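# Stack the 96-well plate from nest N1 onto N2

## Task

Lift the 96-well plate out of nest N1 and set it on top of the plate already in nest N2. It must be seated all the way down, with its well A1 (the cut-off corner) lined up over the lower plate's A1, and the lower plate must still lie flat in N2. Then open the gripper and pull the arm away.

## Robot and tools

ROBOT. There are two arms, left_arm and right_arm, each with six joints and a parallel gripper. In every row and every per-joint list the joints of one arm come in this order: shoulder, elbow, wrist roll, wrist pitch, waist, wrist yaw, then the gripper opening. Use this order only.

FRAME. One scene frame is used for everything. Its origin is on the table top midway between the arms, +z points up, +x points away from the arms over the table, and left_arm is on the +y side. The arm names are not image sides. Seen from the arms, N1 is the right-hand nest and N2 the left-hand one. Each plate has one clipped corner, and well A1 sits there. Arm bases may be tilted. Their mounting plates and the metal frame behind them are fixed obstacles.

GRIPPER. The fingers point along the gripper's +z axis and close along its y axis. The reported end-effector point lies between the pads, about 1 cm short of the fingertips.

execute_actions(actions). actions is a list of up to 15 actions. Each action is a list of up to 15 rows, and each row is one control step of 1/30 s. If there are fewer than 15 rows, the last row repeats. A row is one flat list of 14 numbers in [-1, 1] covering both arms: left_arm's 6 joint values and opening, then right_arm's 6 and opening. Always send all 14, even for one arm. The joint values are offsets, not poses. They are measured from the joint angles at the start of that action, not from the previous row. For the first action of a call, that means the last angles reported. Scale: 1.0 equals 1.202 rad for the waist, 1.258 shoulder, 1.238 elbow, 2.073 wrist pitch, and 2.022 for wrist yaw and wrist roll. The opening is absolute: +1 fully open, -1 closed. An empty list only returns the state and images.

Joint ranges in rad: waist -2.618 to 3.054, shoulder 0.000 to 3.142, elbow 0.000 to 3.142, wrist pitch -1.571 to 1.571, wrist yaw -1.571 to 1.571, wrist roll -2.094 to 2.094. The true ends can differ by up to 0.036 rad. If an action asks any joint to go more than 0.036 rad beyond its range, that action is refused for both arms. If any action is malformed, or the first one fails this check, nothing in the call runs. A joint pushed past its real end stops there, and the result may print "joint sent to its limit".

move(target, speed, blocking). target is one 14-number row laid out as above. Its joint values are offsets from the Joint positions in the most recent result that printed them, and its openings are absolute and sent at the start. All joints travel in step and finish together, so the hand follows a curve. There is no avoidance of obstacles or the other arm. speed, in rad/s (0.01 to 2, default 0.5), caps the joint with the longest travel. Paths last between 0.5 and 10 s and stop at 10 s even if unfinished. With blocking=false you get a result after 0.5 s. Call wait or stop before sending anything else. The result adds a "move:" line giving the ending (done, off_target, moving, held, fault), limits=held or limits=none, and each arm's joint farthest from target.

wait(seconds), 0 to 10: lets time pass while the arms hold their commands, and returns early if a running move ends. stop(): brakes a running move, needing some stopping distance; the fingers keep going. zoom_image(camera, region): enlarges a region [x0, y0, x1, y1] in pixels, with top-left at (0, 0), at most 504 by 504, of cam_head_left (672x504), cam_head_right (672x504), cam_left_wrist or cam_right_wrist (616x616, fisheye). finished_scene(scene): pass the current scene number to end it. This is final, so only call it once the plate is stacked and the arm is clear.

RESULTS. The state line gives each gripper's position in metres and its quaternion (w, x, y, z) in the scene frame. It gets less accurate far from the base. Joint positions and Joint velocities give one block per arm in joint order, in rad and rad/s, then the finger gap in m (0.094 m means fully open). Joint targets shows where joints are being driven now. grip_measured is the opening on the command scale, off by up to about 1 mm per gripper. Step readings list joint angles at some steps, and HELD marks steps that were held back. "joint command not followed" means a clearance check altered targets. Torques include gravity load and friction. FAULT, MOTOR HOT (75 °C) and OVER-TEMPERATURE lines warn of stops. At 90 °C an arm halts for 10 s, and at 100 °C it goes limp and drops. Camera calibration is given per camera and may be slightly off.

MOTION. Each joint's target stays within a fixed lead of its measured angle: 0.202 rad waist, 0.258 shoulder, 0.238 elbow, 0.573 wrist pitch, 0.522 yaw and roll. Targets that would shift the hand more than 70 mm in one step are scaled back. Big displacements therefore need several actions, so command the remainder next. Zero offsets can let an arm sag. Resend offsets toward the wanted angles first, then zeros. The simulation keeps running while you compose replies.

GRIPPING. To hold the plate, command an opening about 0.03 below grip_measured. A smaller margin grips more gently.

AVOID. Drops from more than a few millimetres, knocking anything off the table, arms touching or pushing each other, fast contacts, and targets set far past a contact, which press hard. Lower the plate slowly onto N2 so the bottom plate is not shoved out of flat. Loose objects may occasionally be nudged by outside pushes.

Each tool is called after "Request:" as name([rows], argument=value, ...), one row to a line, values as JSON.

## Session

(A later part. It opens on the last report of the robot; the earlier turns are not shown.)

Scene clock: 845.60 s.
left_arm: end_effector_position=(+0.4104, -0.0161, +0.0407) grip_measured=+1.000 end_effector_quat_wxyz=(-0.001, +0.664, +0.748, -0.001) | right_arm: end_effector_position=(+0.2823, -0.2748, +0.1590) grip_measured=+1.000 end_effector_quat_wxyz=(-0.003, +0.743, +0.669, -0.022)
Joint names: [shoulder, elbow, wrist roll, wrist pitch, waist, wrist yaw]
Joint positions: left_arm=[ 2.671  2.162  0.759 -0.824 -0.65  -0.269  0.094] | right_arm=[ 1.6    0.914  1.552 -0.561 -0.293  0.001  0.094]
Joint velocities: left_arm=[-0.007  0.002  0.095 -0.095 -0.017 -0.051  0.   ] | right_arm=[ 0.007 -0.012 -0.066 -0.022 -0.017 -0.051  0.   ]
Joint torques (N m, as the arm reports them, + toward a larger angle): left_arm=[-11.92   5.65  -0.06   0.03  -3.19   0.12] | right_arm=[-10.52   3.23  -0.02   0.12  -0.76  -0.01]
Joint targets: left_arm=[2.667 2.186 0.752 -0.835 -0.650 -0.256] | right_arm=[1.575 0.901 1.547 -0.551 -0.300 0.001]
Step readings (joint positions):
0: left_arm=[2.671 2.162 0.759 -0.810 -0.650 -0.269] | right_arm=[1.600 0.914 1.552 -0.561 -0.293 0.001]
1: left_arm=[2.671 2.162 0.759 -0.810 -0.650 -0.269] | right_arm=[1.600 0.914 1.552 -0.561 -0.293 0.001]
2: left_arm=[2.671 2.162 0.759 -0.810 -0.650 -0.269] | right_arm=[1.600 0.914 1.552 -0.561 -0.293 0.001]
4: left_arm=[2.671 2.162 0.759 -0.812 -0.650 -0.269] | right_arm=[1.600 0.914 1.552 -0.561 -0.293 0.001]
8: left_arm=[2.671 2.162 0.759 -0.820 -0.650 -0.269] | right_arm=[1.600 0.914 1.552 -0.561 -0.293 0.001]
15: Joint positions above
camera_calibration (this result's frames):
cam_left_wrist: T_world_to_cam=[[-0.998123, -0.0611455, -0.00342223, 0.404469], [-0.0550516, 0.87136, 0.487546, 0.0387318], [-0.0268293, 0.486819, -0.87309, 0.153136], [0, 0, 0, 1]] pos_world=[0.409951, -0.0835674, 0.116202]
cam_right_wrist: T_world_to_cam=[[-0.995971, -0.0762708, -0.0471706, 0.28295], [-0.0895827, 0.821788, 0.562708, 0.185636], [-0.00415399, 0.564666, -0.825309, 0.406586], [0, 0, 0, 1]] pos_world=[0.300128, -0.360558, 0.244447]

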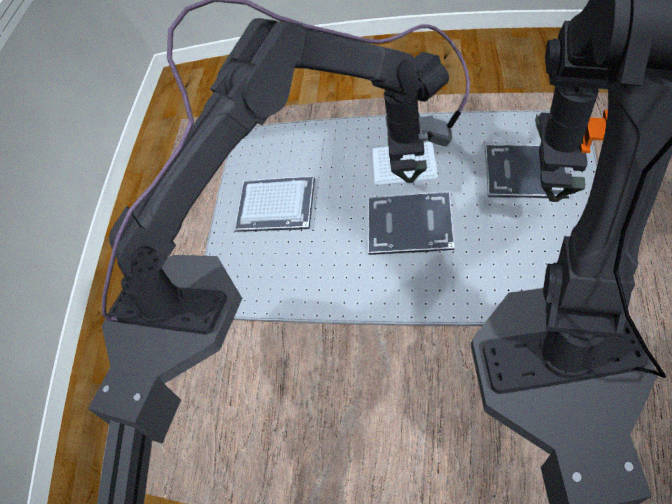

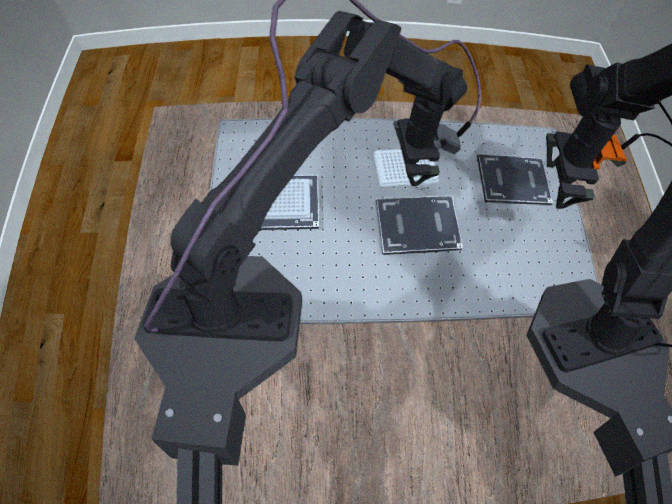

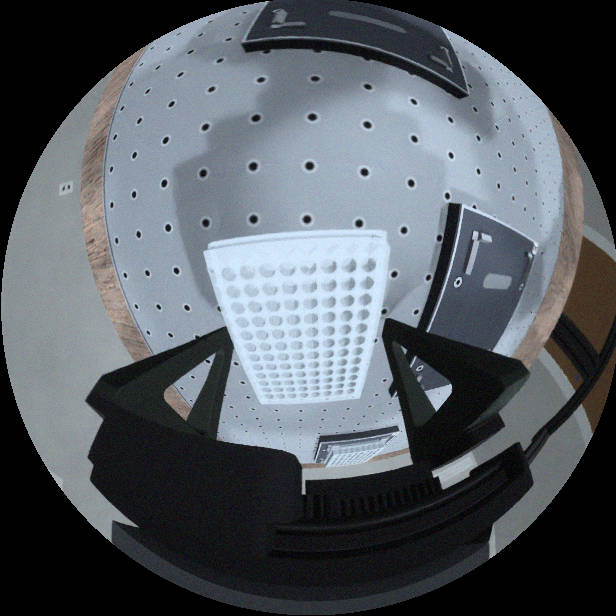

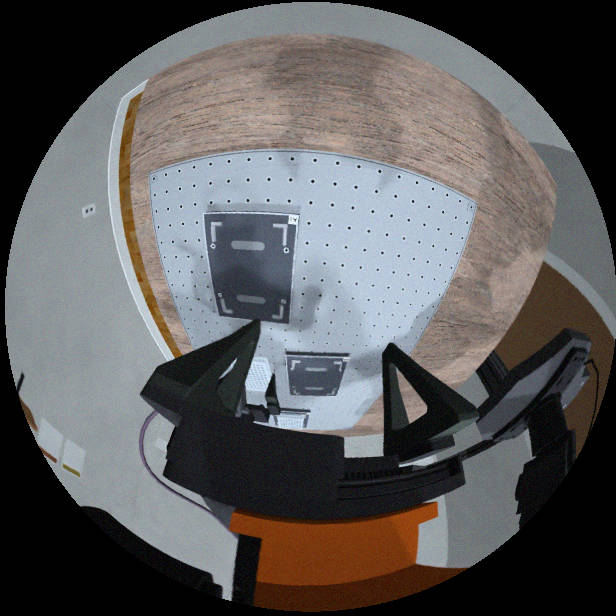

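Request:
execute_actions([
  [[-0.003,0.020,-0.0035,-0.005,0,0.006,0.95, -0.0199,-0.0105,-0.0025,0.0048,-0.0058,0,1],[-0.003,0.020,-0.0035,-0.005,0,0.006,0.91, -0.0199,-0.0105,-0.0025,0.0048,-0.0058,0,1],[-0.003,0.020,-0.0035,-0.005,0,0.006,0.87, -0.0199,-0.0105,-0.0025,0.0048,-0.0058,0,1],[-0.003,0.020,-0.0035,-0.005,0,0.006,0.84, -0.0199,-0.0105,-0.0025,0.0048,-0.0058,0,1],[-0.003,0.020,-0.0035,-0.005,0,0.006,0.82, -0.0199,-0.0105,-0.0025,0.0048,-0.0058,0,1],[-0.003,0.020,-0.0035,-0.005,0,0.006,0.80, -0.0199,-0.0105,-0.0025,0.0048,-0.0058,0,1],[-0.003,0.020,-0.0035,-0.005,0,0.006,0.78, -0.0199,-0.0105,-0.0025,0.0048,-0.0058,0,1],[-0.003,0.020,-0.0035,-0.005,0,0.006,0.765, -0.0199,-0.0105,-0.0025,0.0048,-0.0058,0,1],[-0.003,0.020,-0.0035,-0.005,0,0.006,0.75, -0.0199,-0.0105,-0.0025,0.0048,-0.0058,0,1],[-0.003,0.020,-0.0035,-0.005,0,0.006,0.74, -0.0199,-0.0105,-0.0025,0.0048,-0.0058,0,1],[-0.003,0.020,-0.0035,-0.005,0,0.006,0.73, -0.0199,-0.0105,-0.0025,0.0048,-0.0058,0,1],[-0.003,0.020,-0.0035,-0.005,0,0.006,0.72, -0.0199,-0.0105,-0.0025,0.0048,-0.0058,0,1],[-0.003,0.020,-0.0035,-0.005,0,0.006,0.71, -0.0199,-0.0105,-0.0025,0.0048,-0.0058,0,1],[-0.003,0.020,-0.0035,-0.005,0,0.006,0.70, -0.0199,-0.0105,-0.0025,0.0048,-0.0058,0,1]],
])

Request:
wait(seconds=0.4)

Scene clock: 855.43 s.
left_arm: end_effector_position=(+0.4101, -0.0160, +0.0407) grip_measured=+0.731 end_effector_quat_wxyz=(-0.001, +0.664, +0.748, -0.001) | right_arm: end_effector_position=(+0.2823, -0.2748, +0.1590) grip_measured=+1.000 end_effector_quat_wxyz=(-0.003, +0.743, +0.669, -0.022)
Joint names: [shoulder, elbow, wrist roll, wrist pitch, waist, wrist yaw]
Joint positions: left_arm=[ 2.671  2.162  0.758 -0.825 -0.65  -0.268  0.081] | right_arm=[ 1.6    0.914  1.551 -0.561 -0.293  0.001  0.094]
Joint velocities: left_arm=[ 0.007  0.002  0.007 -0.022 -0.007 -0.037 -0.001] | right_arm=[ 0.022 -0.012  0.007 -0.037  0.002  0.022  0.   ]
Joint torques (N m, as the arm reports them, + toward a larger angle): left_arm=[-11.91   5.65  -0.05   0.04  -3.18   0.12] | right_arm=[-10.49   3.23  -0.02   0.12  -0.76  -0.01]
Joint targets: left_arm=[2.667 2.186 0.752 -0.834 -0.650 -0.256] | right_arm=[1.575 0.901 1.547 -0.551 -0.300 0.001]
Step readings (joint positions):
0: left_arm=[2.671 2.162 0.759 -0.825 -0.650 -0.269] | right_arm=[1.600 0.914 1.552 -0.561 -0.293 0.001]
1: left_arm=[2.671 2.162 0.759 -0.825 -0.650 -0.269] | right_arm=[1.600 0.914 1.552 -0.561 -0.293 0.001]
2: left_arm=[2.671 2.162 0.759 -0.825 -0.650 -0.269] | right_arm=[1.600 0.914 1.552 -0.561 -0.293 0.001]
4: left_arm=[2.671 2.162 0.759 -0.825 -0.650 -0.269] | right_arm=[1.600 0.914 1.551 -0.561 -0.293 0.001]
8: left_arm=[2.671 2.162 0.758 -0.825 -0.650 -0.268] | right_arm=[1.600 0.914 1.551 -0.561 -0.293 0.001]
15: Joint positions above
camera_calibration (this result's frames):
cam_left_wrist: T_world_to_cam=[[-0.998122, -0.0612229, -0.00209552, 0.404118], [-0.0544677, 0.871298, 0.487722, 0.0384041], [-0.0280339, 0.48692, -0.872997, 0.153585], [0, 0, 0, 1]] pos_world=[0.409757, -0.0835039, 0.116196]
cam_right_wrist: T_world_to_cam=[[-0.995942, -0.0766497, -0.0471623, 0.282836], [-0.0898905, 0.821745, 0.56272, 0.185709], [-0.004377, 0.564676, -0.825301, 0.406651], [0, 0, 0, 1]] pos_world=[0.300162, -0.360552, 0.244446]

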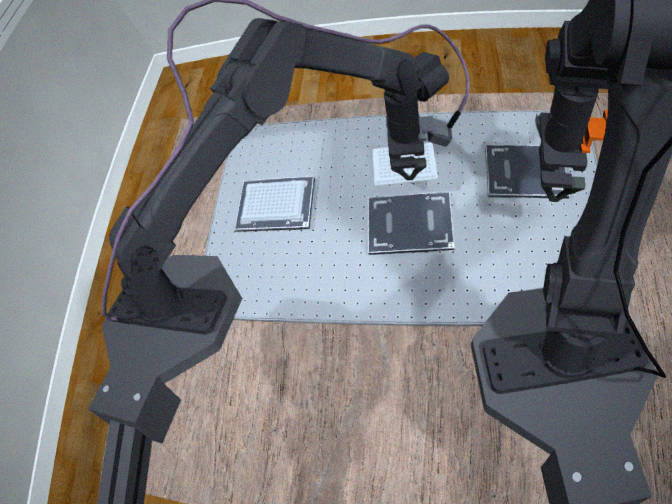

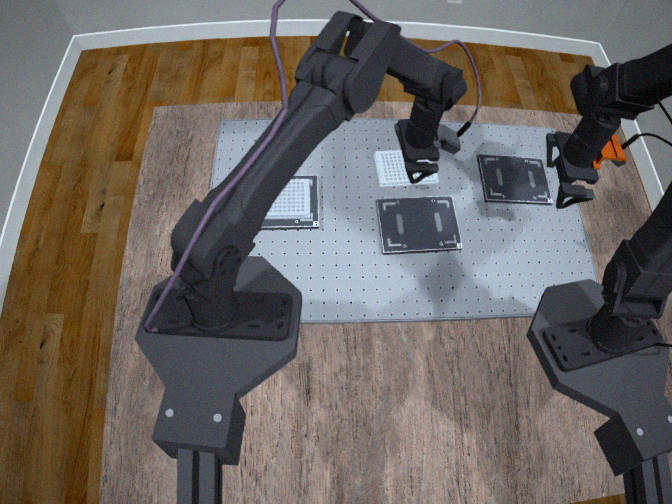

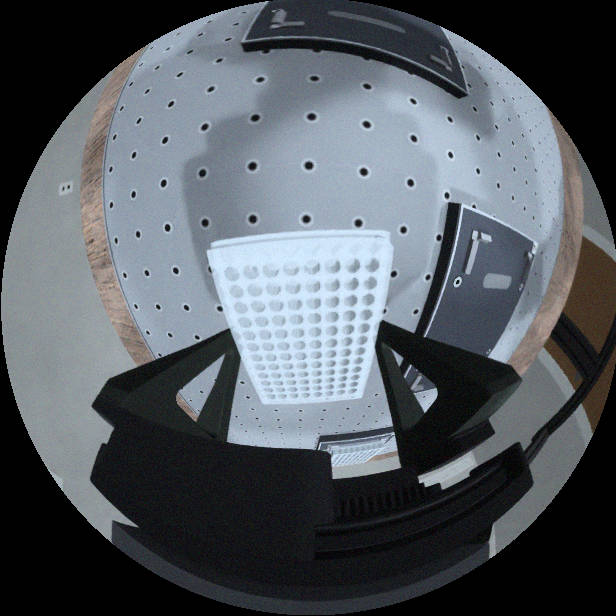

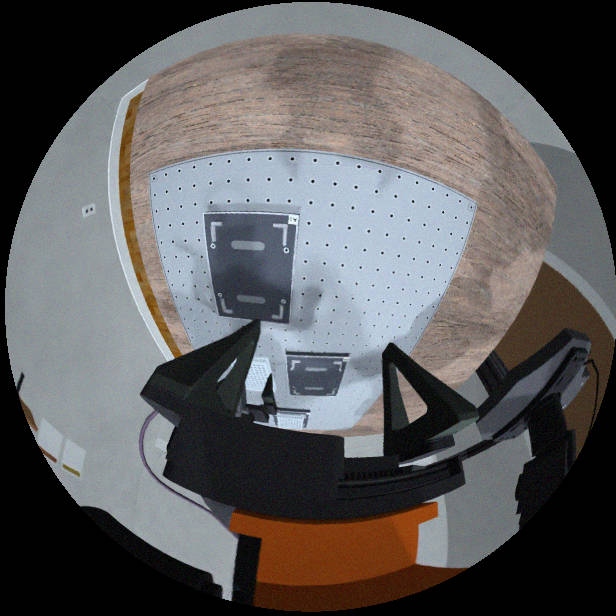

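Scene clock: 855.83 s.
left_arm: end_effector_position=(+0.4101, -0.0160, +0.0407) grip_measured=+0.731 end_effector_quat_wxyz=(-0.001, +0.664, +0.748, -0.001) | right_arm: end_effector_position=(+0.2823, -0.2748, +0.1590) grip_measured=+1.000 end_effector_quat_wxyz=(-0.003, +0.743, +0.669, -0.022)
Joint names: [shoulder, elbow, wrist roll, wrist pitch, waist, wrist yaw]
Joint positions: left_arm=[ 2.671  2.162  0.758 -0.825 -0.65  -0.268  0.081] | right_arm=[ 1.6    0.914  1.551 -0.561 -0.293  0.001  0.094]
Joint velocities: left_arm=[-0.012 -0.007  0.051  0.007  0.002  0.007  0.   ] | right_arm=[-0.012 -0.002  0.037  0.022  0.007 -0.051  0.   ]
Joint torques (N m, as the arm reports them, + toward a larger angle): left_arm=[-11.9    5.64  -0.05   0.04  -3.18   0.11] | right_arm=[-10.54   3.25  -0.03   0.11  -0.79  -0.02]
Joint targets: left_arm=[2.667 2.186 0.752 -0.834 -0.650 -0.256] | right_arm=[1.575 0.901 1.547 -0.551 -0.300 0.001]
wait: 0.40 s; at rest by 0.17 s
camera_calibration (this result's frames):
cam_left_wrist: T_world_to_cam=[[-0.998122, -0.0612229, -0.00209552, 0.404118], [-0.0544677, 0.871298, 0.487722, 0.0384041], [-0.0280339, 0.48692, -0.872997, 0.153585], [0, 0, 0, 1]] pos_world=[0.409757, -0.0835039, 0.116196]
cam_right_wrist: T_world_to_cam=[[-0.995942, -0.0766497, -0.0471623, 0.282836], [-0.0898905, 0.821745, 0.56272, 0.185709], [-0.004377, 0.564676, -0.825301, 0.406651], [0, 0, 0, 1]] pos_world=[0.300162, -0.360552, 0.244446]

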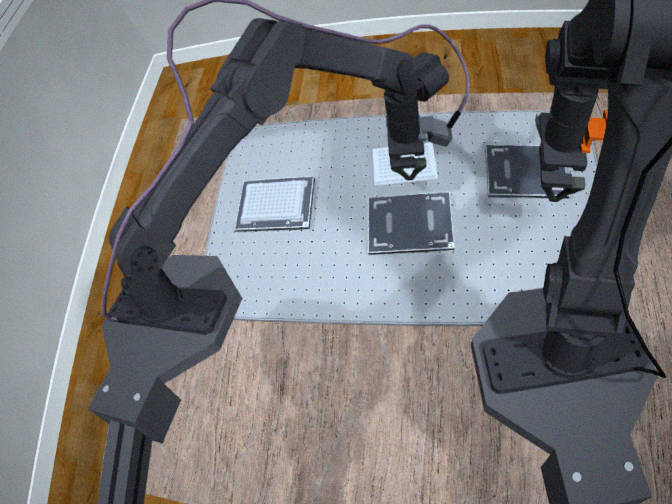

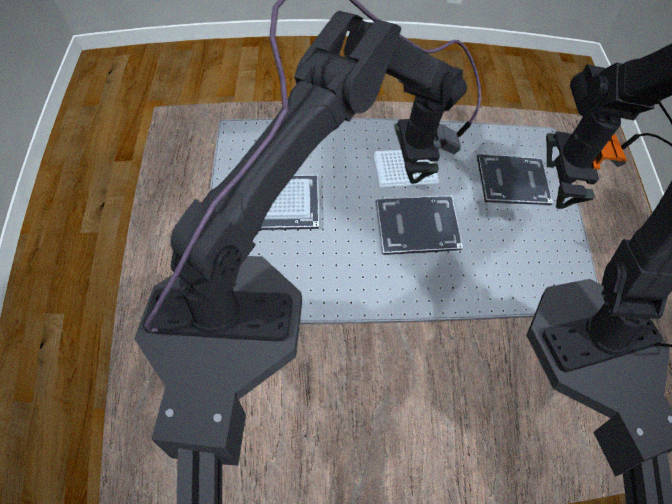

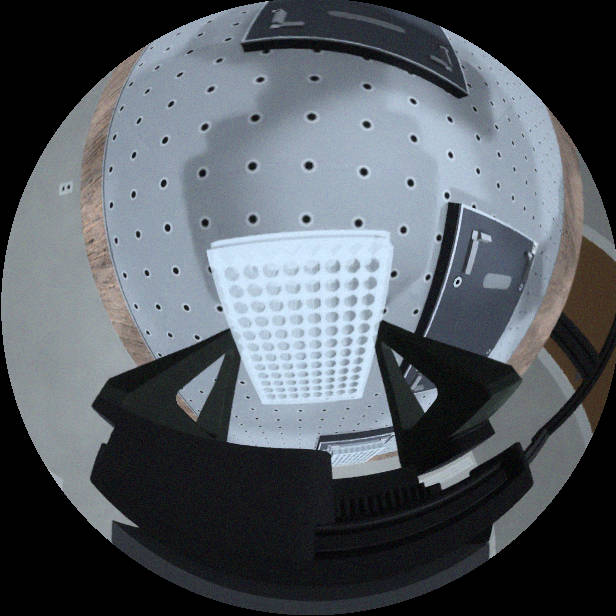

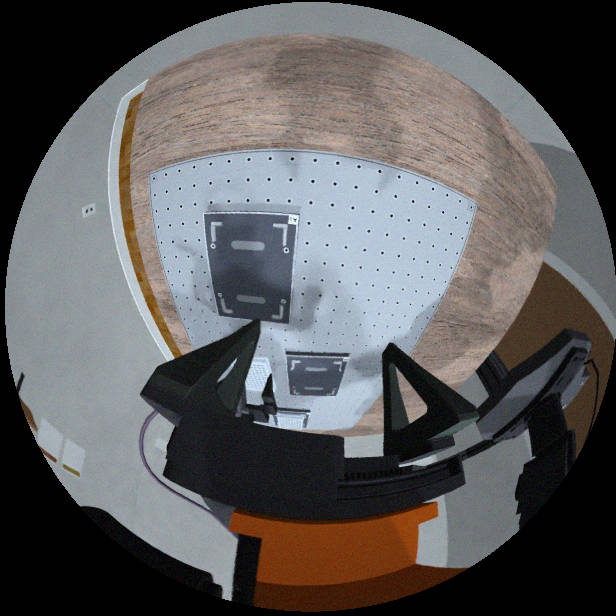

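Request:
zoom_image(camera="cam_left_wrist", region=[190, 215, 420, 415])

Region (190, 215, 420, 415) of cam_left_wrist's 616x616 image, scaled by 2.191, with more detail than that image has; it fills the top 438 rows of this view, and the rest is white.

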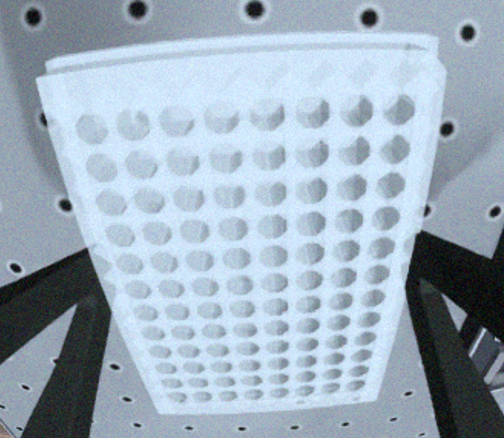

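Request:
execute_actions([
  [[-0.010,0.010,-0.003,-0.005,0,0.006,0.70, -0.0199,-0.0105,-0.002,0.0048,-0.0058,0,1],[-0.0175,0.0,-0.003,-0.006,0,0.006,0.70, -0.0199,-0.0105,-0.002,0.0048,-0.0058,0,1],[-0.0198,-0.008,-0.003,-0.0069,0,0.006,0.70, -0.0199,-0.0105,-0.002,0.0048,-0.0058,0,1],[-0.022,-0.012,-0.003,-0.0078,0,0.006,0.70, -0.0199,-0.0105,-0.002,0.0048,-0.0058,0,1],[-0.0243,-0.0135,-0.003,-0.0087,0,0.006,0.70, -0.0199,-0.0105,-0.002,0.0048,-0.0058,0,1],[-0.0265,-0.015,-0.003,-0.0096,0,0.006,0.70, -0.0199,-0.0105,-0.002,0.0048,-0.0058,0,1],[-0.0288,-0.0164,-0.003,-0.0105,0,0.006,0.70, -0.0199,-0.0105,-0.002,0.0048,-0.0058,0,1],[-0.031,-0.0179,-0.003,-0.0114,0,0.006,0.70, -0.0199,-0.0105,-0.002,0.0048,-0.0058,0,1],[-0.0333,-0.0193,-0.003,-0.0123,0,0.006,0.70, -0.0199,-0.0105,-0.002,0.0048,-0.0058,0,1],[-0.0356,-0.0208,-0.003,-0.0132,0,0.006,0.70, -0.0199,-0.0105,-0.002,0.0048,-0.0058,0,1],[-0.0378,-0.0222,-0.003,-0.0141,0,0.006,0.70, -0.0199,-0.0105,-0.002,0.0048,-0.0058,0,1],[-0.0401,-0.0237,-0.003,-0.015,0,0.006,0.70, -0.0199,-0.0105,-0.002,0.0048,-0.0058,0,1],[-0.0424,-0.0251,-0.003,-0.0159,0,0.006,0.70, -0.0199,-0.0105,-0.002,0.0048,-0.0058,0,1],[-0.0446,-0.0266,-0.003,-0.0169,0,0.006,0.70, -0.0199,-0.0105,-0.002,0.0048,-0.0058,0,1],[-0.0469,-0.028,-0.003,-0.0178,0,0.006,0.70, -0.0199,-0.0105,-0.002,0.0048,-0.0058,0,1]],
])

Scene clock: 929.93 s.
left_arm: end_effector_position=(+0.4063, -0.0112, +0.0454) grip_measured=+0.731 end_effector_quat_wxyz=(-0.011, +0.665, +0.746, -0.001) | right_arm: end_effector_position=(+0.2823, -0.2748, +0.1590) grip_measured=+1.000 end_effector_quat_wxyz=(-0.003, +0.743, +0.669, -0.022)
Joint names: [shoulder, elbow, wrist roll, wrist pitch, waist, wrist yaw]
Joint positions: left_arm=[ 2.652  2.142  0.758 -0.844 -0.65  -0.268  0.081] | right_arm=[ 1.6    0.914  1.551 -0.561 -0.293  0.001  0.094]
Joint velocities: left_arm=[-0.085 -0.051  0.081 -0.11  -0.012  0.007 -0.001] | right_arm=[-0.012 -0.012 -0.037  0.022 -0.002 -0.007  0.   ]
Joint torques (N m, as the arm reports them, + toward a larger angle): left_arm=[-13.99   3.21  -0.05   0.03  -3.23   0.12] | right_arm=[-10.52   3.28  -0.03   0.11  -0.76  -0.01]
Joint targets: left_arm=[2.612 2.127 0.752 -0.862 -0.650 -0.256] | right_arm=[1.575 0.901 1.547 -0.551 -0.300 0.001]
Step readings (joint positions):
0: left_arm=[2.671 2.162 0.758 -0.825 -0.650 -0.268] | right_arm=[1.600 0.914 1.551 -0.561 -0.293 0.001]
1: left_arm=[2.671 2.162 0.758 -0.825 -0.650 -0.268] | right_arm=[1.600 0.914 1.551 -0.561 -0.293 0.001]
2: left_arm=[2.671 2.162 0.758 -0.826 -0.650 -0.268] | right_arm=[1.600 0.914 1.551 -0.561 -0.293 0.001]
4: left_arm=[2.671 2.162 0.758 -0.826 -0.650 -0.268] | right_arm=[1.600 0.914 1.551 -0.561 -0.293 0.001]
8: left_arm=[2.670 2.161 0.758 -0.829 -0.650 -0.268] | right_arm=[1.600 0.914 1.551 -0.561 -0.293 0.001]
15: Joint positions above
camera_calibration (this result's frames):
cam_left_wrist: T_world_to_cam=[[-0.998357, -0.056104, 0.0116138, 0.400196], [-0.0428435, 0.865647, 0.498818, 0.0264345], [-0.0380391, 0.497501, -0.866629, 0.15913], [0, 0, 0, 1]] pos_world=[0.406724, -0.0795976, 0.120073]
cam_right_wrist: T_world_to_cam=[[-0.995942, -0.0766497, -0.0471623, 0.282836], [-0.0898905, 0.821745, 0.56272, 0.185709], [-0.004377, 0.564676, -0.825301, 0.406651], [0, 0, 0, 1]] pos_world=[0.300162, -0.360552, 0.244446]

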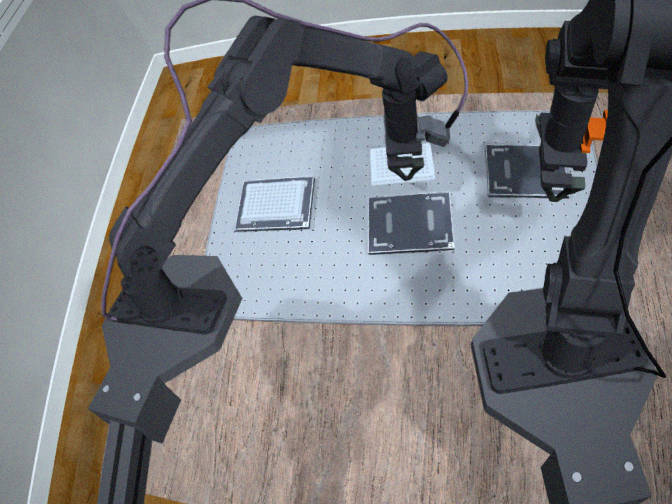

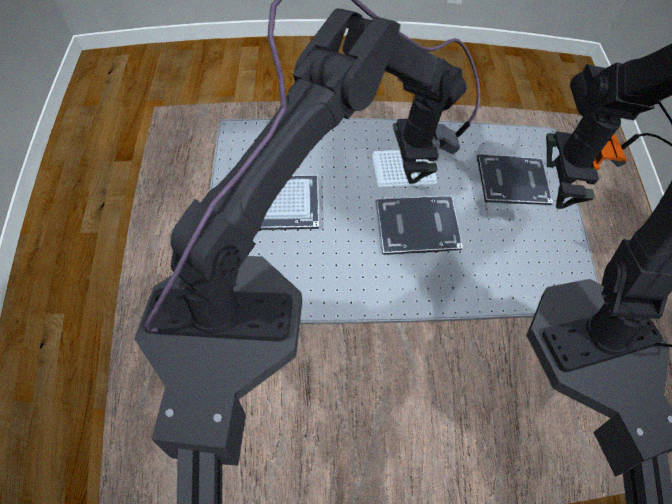

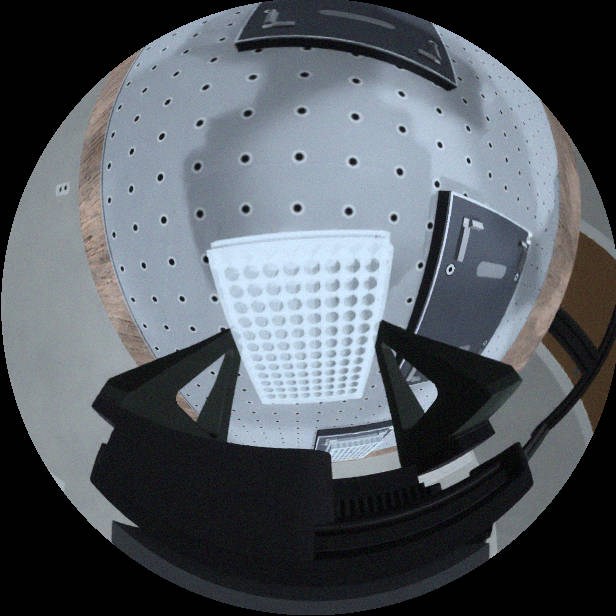

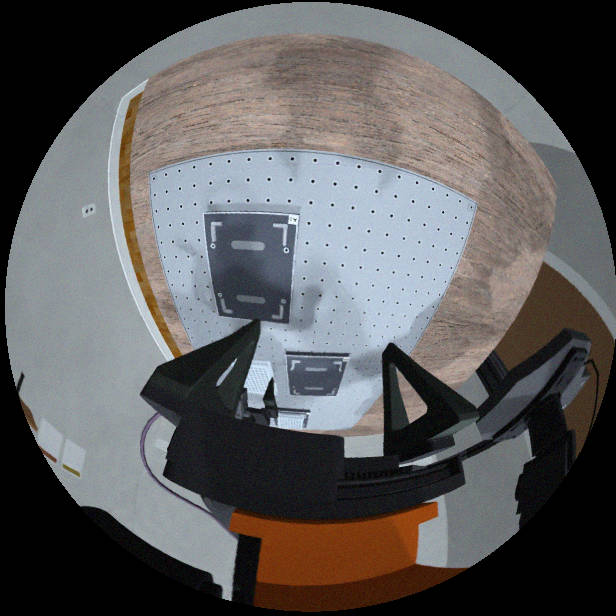

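Request:
move(target=[-0.1693,-0.122,-0.003,-0.0193,-0.0225,-0.0089,0.70, -0.0199,-0.0105,-0.002,0.0048,-0.0058,0,1], speed=0.2)

Scene clock: 939.77 s.
left_arm: end_effector_position=(+0.4101, +0.0027, +0.1011) grip_measured=+0.731 end_effector_quat_wxyz=(-0.001, +0.667, +0.745, +0.006) | right_arm: end_effector_position=(+0.2823, -0.2748, +0.1590) grip_measured=+1.000 end_effector_quat_wxyz=(-0.003, +0.743, +0.669, -0.022)
Joint names: [shoulder, elbow, wrist roll, wrist pitch, waist, wrist yaw]
Joint positions: left_arm=[ 2.467  2.006  0.758 -0.875 -0.659 -0.283  0.081] | right_arm=[ 1.6    0.914  1.551 -0.561 -0.293  0.001  0.094]
Joint velocities: left_arm=[-0.002  0.002  0.022 -0.051 -0.007  0.007 -0.001] | right_arm=[ 0.007  0.022  0.007 -0.022 -0.022 -0.007  0.   ]
Joint torques (N m, as the arm reports them, + toward a larger angle): left_arm=[-13.26   3.09  -0.05   0.03  -4.06  -0.03] | right_arm=[-10.54   3.25  -0.04   0.11  -0.77  -0.01]
Joint targets: left_arm=[2.439 1.991 0.752 -0.885 -0.677 -0.286] | right_arm=[1.575 0.901 1.547 -0.551 -0.300 0.001]
move: off_target (left_arm, right_arm); limits=none; left_arm: farthest joint: the shoulder, 0.028 radians from its target (0.203 radians at the start); right_arm: farthest joint: the shoulder, 0.025 radians from its target (0.025 radians at the start)
camera_calibration (this result's frames):
cam_left_wrist: T_world_to_cam=[[-0.99857, -0.0521609, -0.0117327, 0.406515], [-0.0511161, 0.867122, 0.495466, -0.00946253], [-0.0156702, 0.495357, -0.868548, 0.191631], [0, 0, 0, 1]] pos_world=[0.408452, -0.0655165, 0.175899]
cam_right_wrist: T_world_to_cam=[[-0.995942, -0.0766497, -0.0471623, 0.282836], [-0.0898905, 0.821745, 0.56272, 0.185709], [-0.004377, 0.564676, -0.825301, 0.406651], [0, 0, 0, 1]] pos_world=[0.300162, -0.360552, 0.244446]

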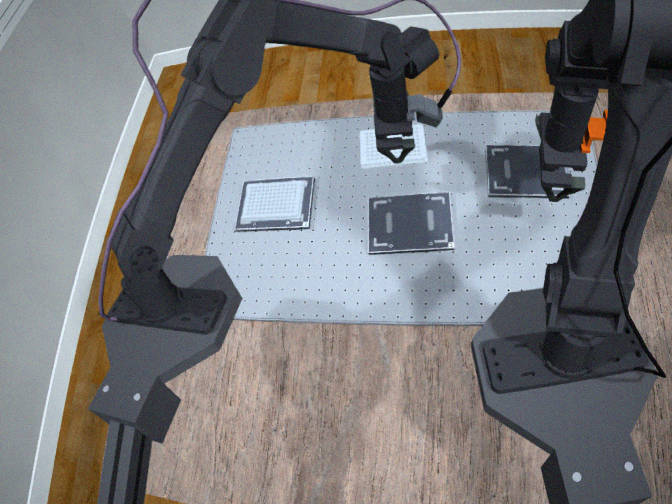

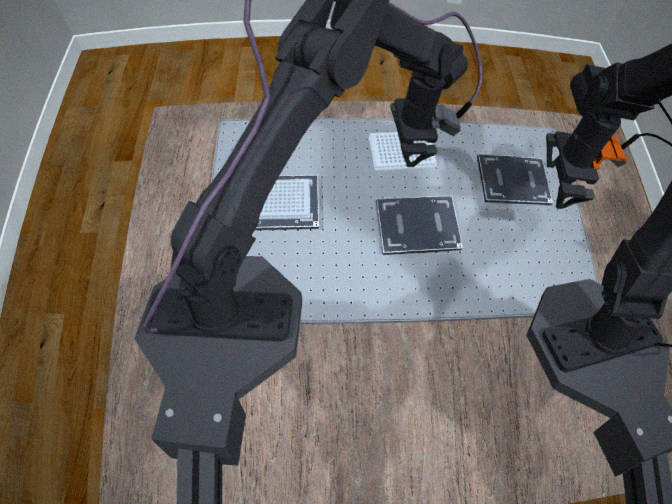

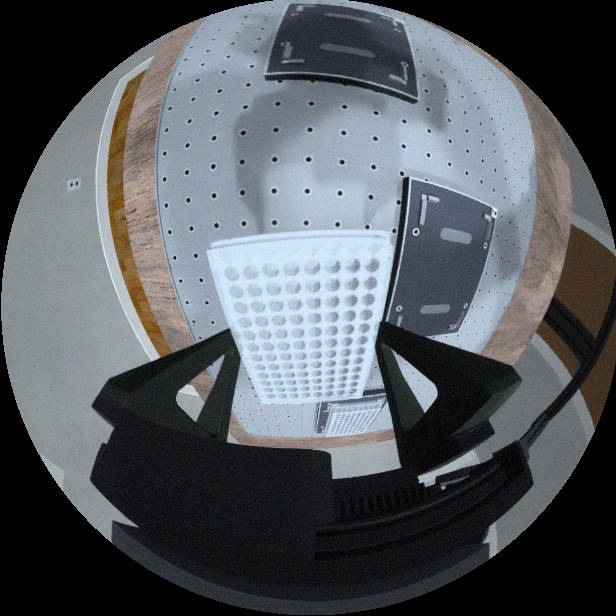

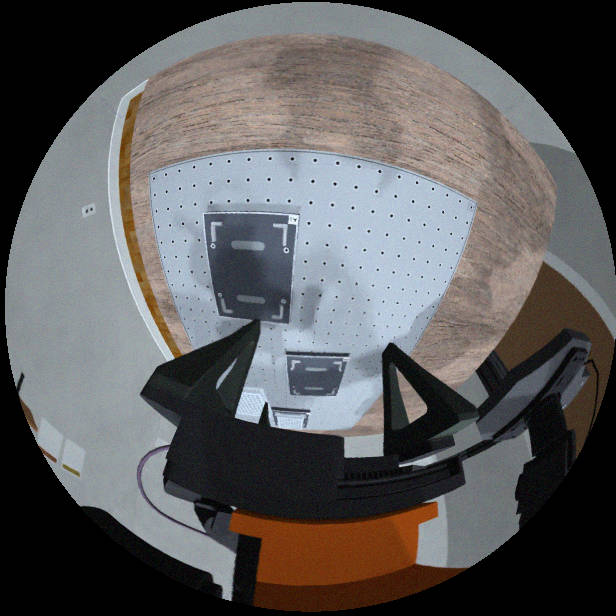

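Request:
move(target=[-0.5787,-0.9754,0.3289,0.2899,0.4842,0.0957,0.70, -0.0199,-0.0105,-0.002,0.0048,-0.0058,0,1], speed=0.5)

Scene clock: 962.47 s.
left_arm: end_effector_position=(+0.3243, +0.2844, +0.1032) grip_measured=+0.731 end_effector_quat_wxyz=(-0.003, +0.701, +0.713, -0.001) | right_arm: end_effector_position=(+0.2823, -0.2748, +0.1590) grip_measured=+1.000 end_effector_quat_wxyz=(-0.003, +0.743, +0.669, -0.022)
Joint names: [shoulder, elbow, wrist roll, wrist pitch, waist, wrist yaw]
Joint positions: left_arm=[ 1.765  0.812  1.415 -0.279 -0.08  -0.104  0.081] | right_arm=[ 1.6    0.914  1.551 -0.561 -0.293  0.001  0.094]
Joint velocities: left_arm=[-0.002  0.012  0.007 -0.066 -0.017 -0.051 -0.001] | right_arm=[ 0.007 -0.002  0.007 -0.022 -0.007  0.037  0.   ]
Joint torques (N m, as the arm reports them, + toward a larger angle): left_arm=[-8.57  1.38  0.1   0.15 -0.41  0.12] | right_arm=[-10.54   3.25  -0.03   0.11  -0.77  -0.02]
Joint targets: left_arm=[1.739 0.798 1.423 -0.274 -0.077 -0.090] | right_arm=[1.575 0.901 1.547 -0.551 -0.300 0.001]
move: off_target (left_arm, right_arm); limits=none; left_arm: farthest joint: the shoulder, 0.026 radians from its target (0.728 radians at the start); right_arm: farthest joint: the shoulder, 0.025 radians from its target (0.025 radians at the start)
camera_calibration (this result's frames):
cam_left_wrist: T_world_to_cam=[[-0.999151, 0.0412054, 0.000231581, 0.307998], [0.0360413, 0.87118, 0.489638, -0.288055], [0.019974, 0.489231, -0.871926, 0.0431342], [0, 0, 0, 1]] pos_world=[0.317257, 0.217154, 0.178581]
cam_right_wrist: T_world_to_cam=[[-0.995942, -0.0766497, -0.0471623, 0.282836], [-0.0898905, 0.821745, 0.56272, 0.185709], [-0.004377, 0.564676, -0.825301, 0.406651], [0, 0, 0, 1]] pos_world=[0.300162, -0.360552, 0.244446]

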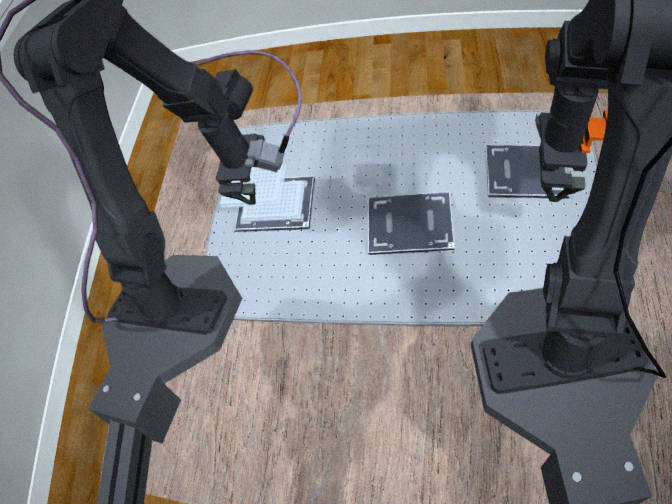

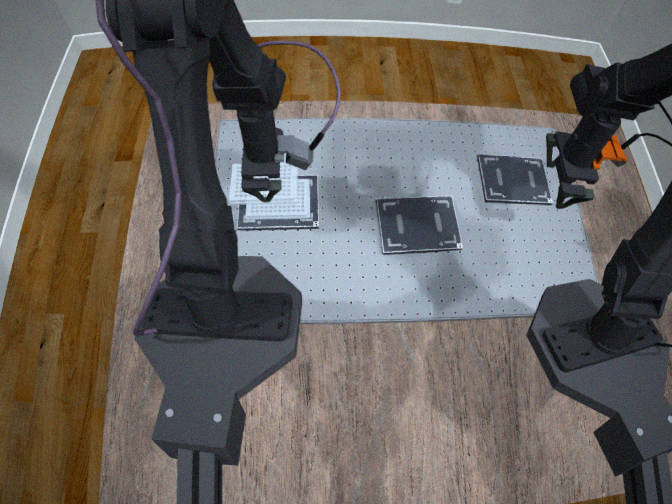

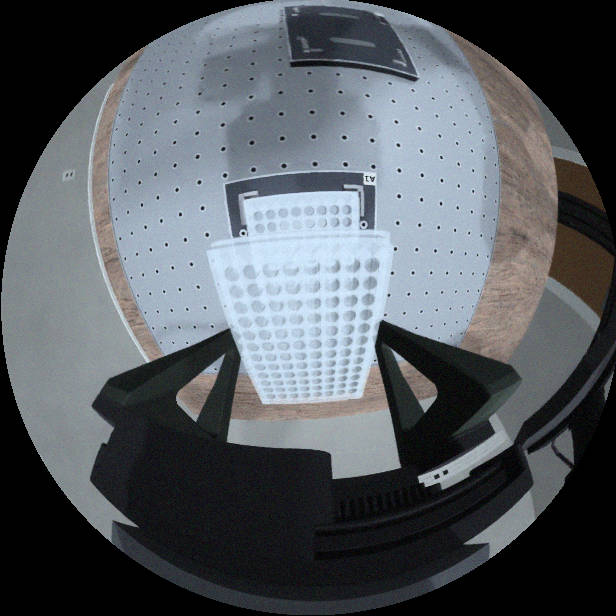

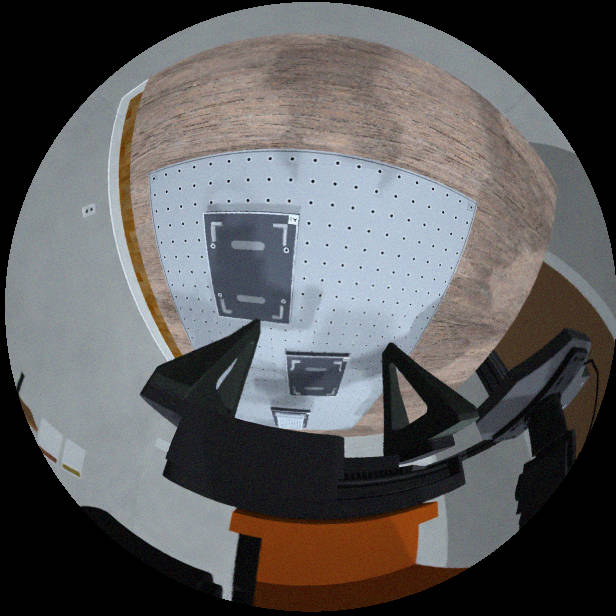

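Now I see both plates. Zoom.

Request:
zoom_image(camera="cam_left_wrist", region=[200, 160, 400, 320])

Region (200, 160, 400, 320) of cam_left_wrist's 616x616 image, scaled by 2.520, with more detail than that image has; it fills the top 403 rows of this view, and the rest is white.

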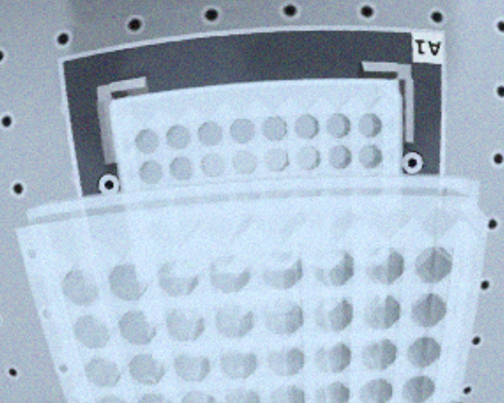

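Request:
move(target=[0.1113,0.034,0.0134,0.0709,0.0125,0.0084,0.70, -0.0199,-0.0105,-0.002,0.0048,-0.0058,0,1], speed=0.15)

Scene clock: 1002.40 s.
left_arm: end_effector_position=(+0.3325, +0.2823, +0.0704) grip_measured=+0.731 end_effector_quat_wxyz=(+0.007, +0.704, +0.710, +0.006) | right_arm: end_effector_position=(+0.2823, -0.2748, +0.1590) grip_measured=+1.000 end_effector_quat_wxyz=(-0.003, +0.743, +0.669, -0.022)
Joint names: [shoulder, elbow, wrist roll, wrist pitch, waist, wrist yaw]
Joint positions: left_arm=[ 1.898  0.828  1.435 -0.139 -0.072 -0.101  0.081] | right_arm=[ 1.6    0.914  1.551 -0.561 -0.293  0.001  0.094]
Joint velocities: left_arm=[-0.002  0.007 -0.007 -0.051 -0.002 -0.022  0.   ] | right_arm=[ 0.002 -0.012 -0.051  0.022 -0.002  0.022  0.   ]
Joint torques (N m, as the arm reports them, + toward a larger angle): left_arm=[-6.66  3.54  0.07  0.22 -0.23  0.13] | right_arm=[-10.53   3.26  -0.03   0.11  -0.78  -0.01]
Joint targets: left_arm=[1.905 0.854 1.442 -0.133 -0.065 -0.087] | right_arm=[1.575 0.901 1.547 -0.551 -0.300 0.001]
move: off_target (left_arm, right_arm); limits=none; left_arm: farthest joint: the elbow, 0.026 radians from its target (0.042 radians at the start); right_arm: farthest joint: the shoulder, 0.025 radians from its target (0.025 radians at the start)
camera_calibration (this result's frames):
cam_left_wrist: T_world_to_cam=[[-0.998447, 0.0506764, -0.0231576, 0.314981], [0.0329767, 0.872496, 0.487507, -0.269614], [0.04491, 0.485986, -0.872812, 0.0080499], [0, 0, 0, 1]] pos_world=[0.323022, 0.215363, 0.145759]
cam_right_wrist: T_world_to_cam=[[-0.995942, -0.0766497, -0.0471623, 0.282836], [-0.0898905, 0.821745, 0.56272, 0.185709], [-0.004377, 0.564676, -0.825301, 0.406651], [0, 0, 0, 1]] pos_world=[0.300162, -0.360552, 0.244446]

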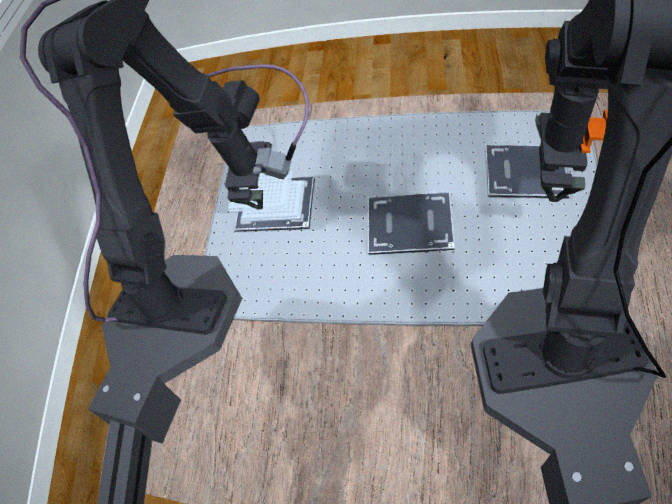

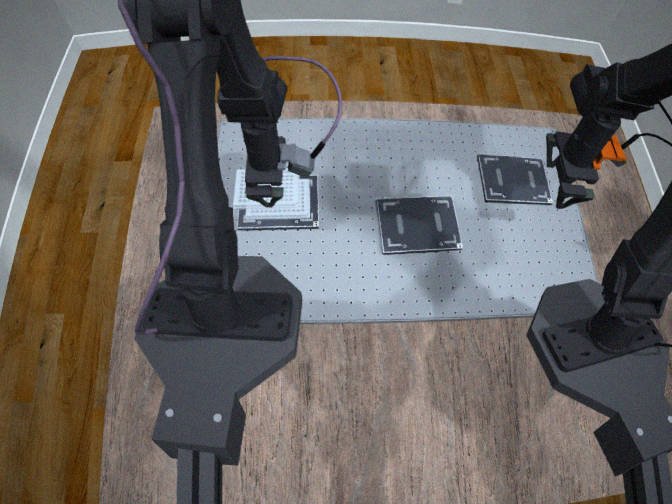

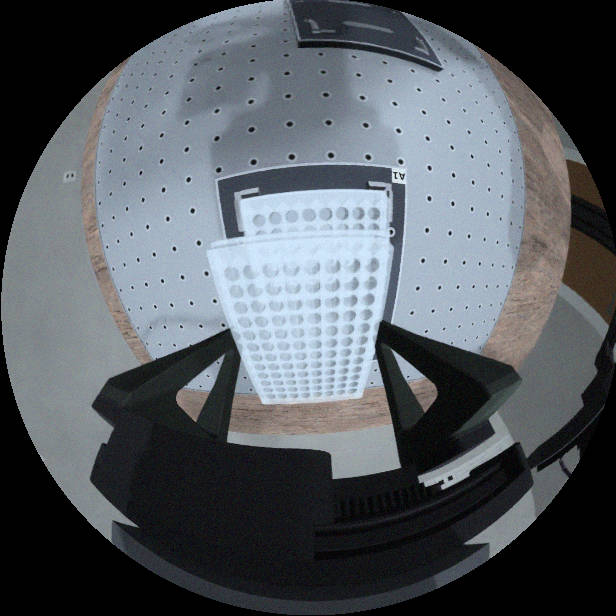

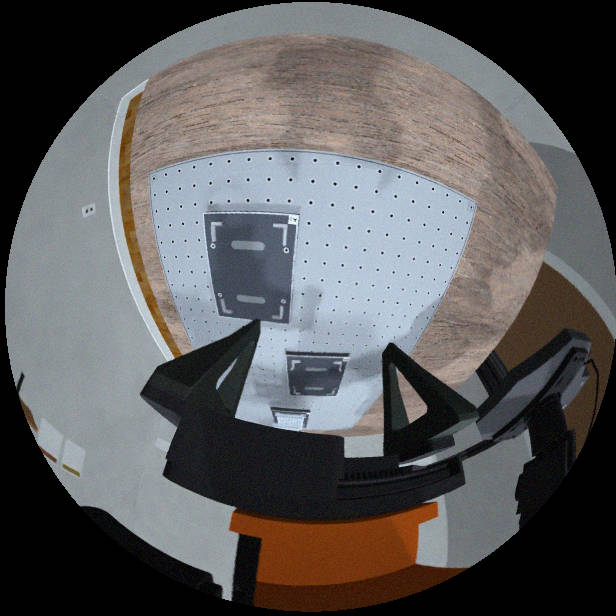

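Request:
execute_actions([
  [[0.005,-0.005,0.003,0.002,0.003,0.006,0.70, -0.0199,-0.0105,-0.002,0.0048,-0.0058,0,1],[0.008,-0.012,0.003,0.002,0.003,0.006,0.70, -0.0199,-0.0105,-0.002,0.0048,-0.0058,0,1],[0.010,-0.017,0.003,0.002,0.003,0.006,0.70, -0.0199,-0.0105,-0.002,0.0048,-0.0058,0,1],[0.010,-0.020,0.003,0.002,0.003,0.006,0.70, -0.0199,-0.0105,-0.002,0.0048,-0.0058,0,1]],
])

Request:
zoom_image(camera="cam_left_wrist", region=[200, 160, 400, 320])

Scene clock: 1012.67 s.
left_arm: end_effector_position=(+0.3326, +0.2823, +0.0704) grip_measured=+0.731 end_effector_quat_wxyz=(+0.007, +0.704, +0.710, +0.006) | right_arm: end_effector_position=(+0.2823, -0.2748, +0.1590) grip_measured=+1.000 end_effector_quat_wxyz=(-0.003, +0.743, +0.669, -0.022)
Joint names: [shoulder, elbow, wrist roll, wrist pitch, waist, wrist yaw]
Joint positions: left_arm=[ 1.898  0.828  1.435 -0.138 -0.072 -0.101  0.081] | right_arm=[ 1.6    0.914  1.551 -0.561 -0.293  0.001  0.094]
Joint velocities: left_arm=[-0.022  0.017 -0.037 -0.081 -0.002 -0.037 -0.001] | right_arm=[-0.002 -0.007 -0.081  0.037 -0.017  0.095  0.   ]
Joint torques (N m, as the arm reports them, + toward a larger angle): left_arm=[-6.29  0.2   0.04  0.21 -0.46  0.12] | right_arm=[-10.51   3.25  -0.03   0.11  -0.76  -0.01]
Joint targets: left_arm=[1.910 0.804 1.441 -0.135 -0.069 -0.089] | right_arm=[1.575 0.901 1.547 -0.551 -0.300 0.001]
Step readings (joint positions):
0: left_arm=[1.898 0.828 1.435 -0.138 -0.072 -0.101] | right_arm=[1.600 0.914 1.551 -0.561 -0.293 0.001]
1: left_arm=[1.898 0.828 1.435 -0.138 -0.072 -0.101] | right_arm=[1.600 0.914 1.551 -0.561 -0.293 0.001]
2: left_arm=[1.898 0.828 1.435 -0.138 -0.072 -0.101] | right_arm=[1.600 0.914 1.551 -0.561 -0.293 0.001]
4: left_arm=[1.898 0.828 1.435 -0.138 -0.072 -0.101] | right_arm=[1.600 0.914 1.551 -0.561 -0.293 0.001]
8: left_arm=[1.898 0.828 1.435 -0.138 -0.072 -0.101] | right_arm=[1.600 0.914 1.551 -0.561 -0.293 0.001]
15: Joint positions above
camera_calibration (this result's frames):
cam_left_wrist: T_world_to_cam=[[-0.99842, 0.0510185, -0.0235359, 0.314997], [0.0330928, 0.872505, 0.487483, -0.269647], [0.0454058, 0.485934, -0.872815, 0.00790319], [0, 0, 0, 1]] pos_world=[0.323064, 0.215357, 0.14576]
cam_right_wrist: T_world_to_cam=[[-0.995942, -0.0766497, -0.0471623, 0.282836], [-0.0898905, 0.821745, 0.56272, 0.185709], [-0.004377, 0.564676, -0.825301, 0.406651], [0, 0, 0, 1]] pos_world=[0.300162, -0.360552, 0.244446]

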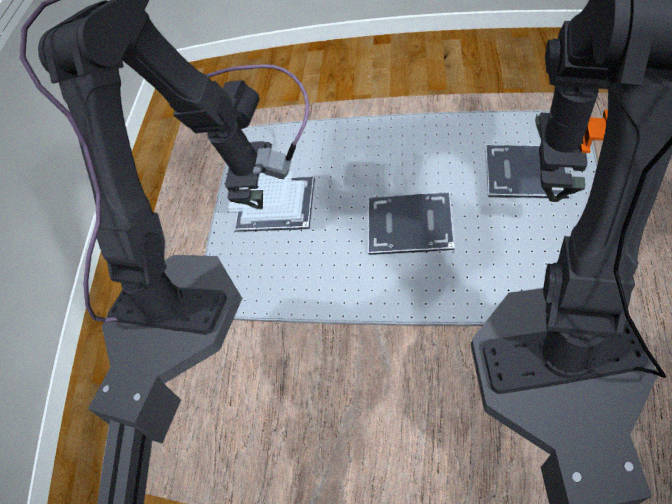

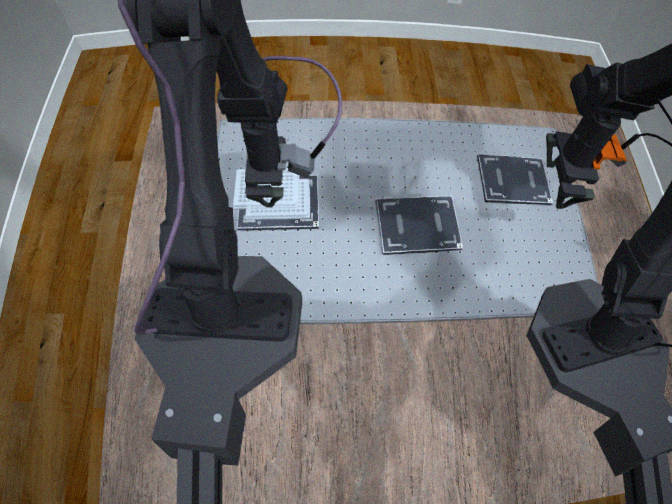

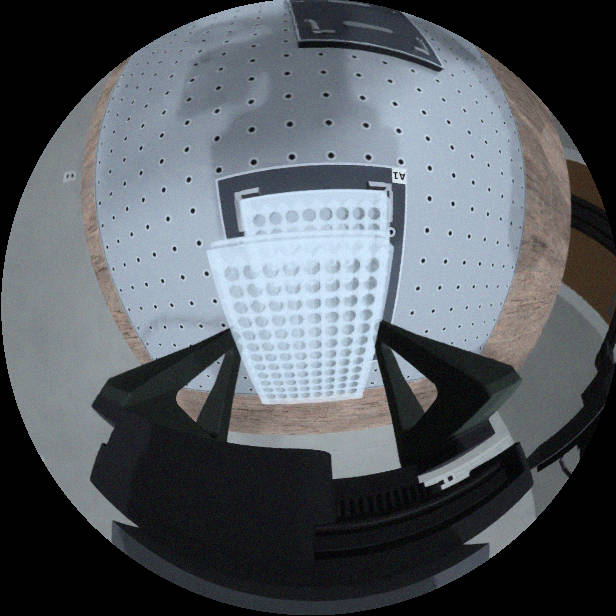

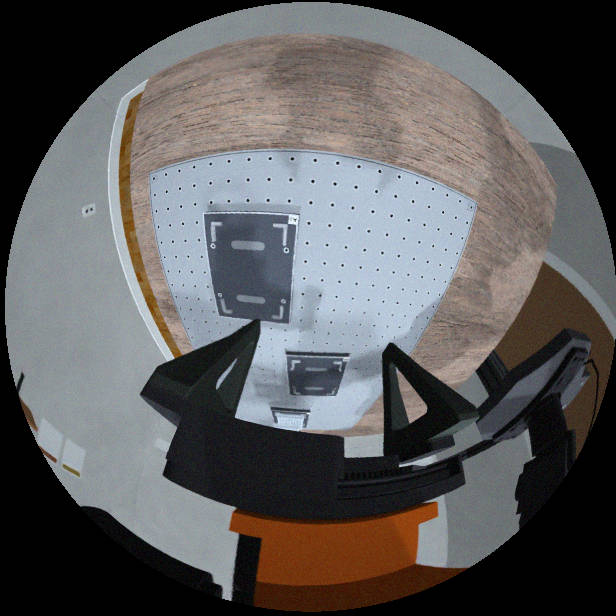

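Region (200, 160, 400, 320) of cam_left_wrist's 616x616 image, scaled by 2.520, with more detail than that image has; it fills the top 403 rows of this view, and the rest is white.

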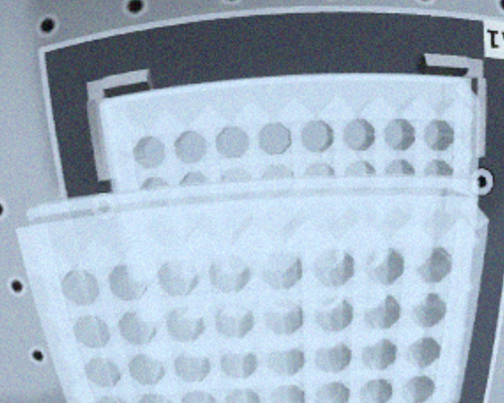

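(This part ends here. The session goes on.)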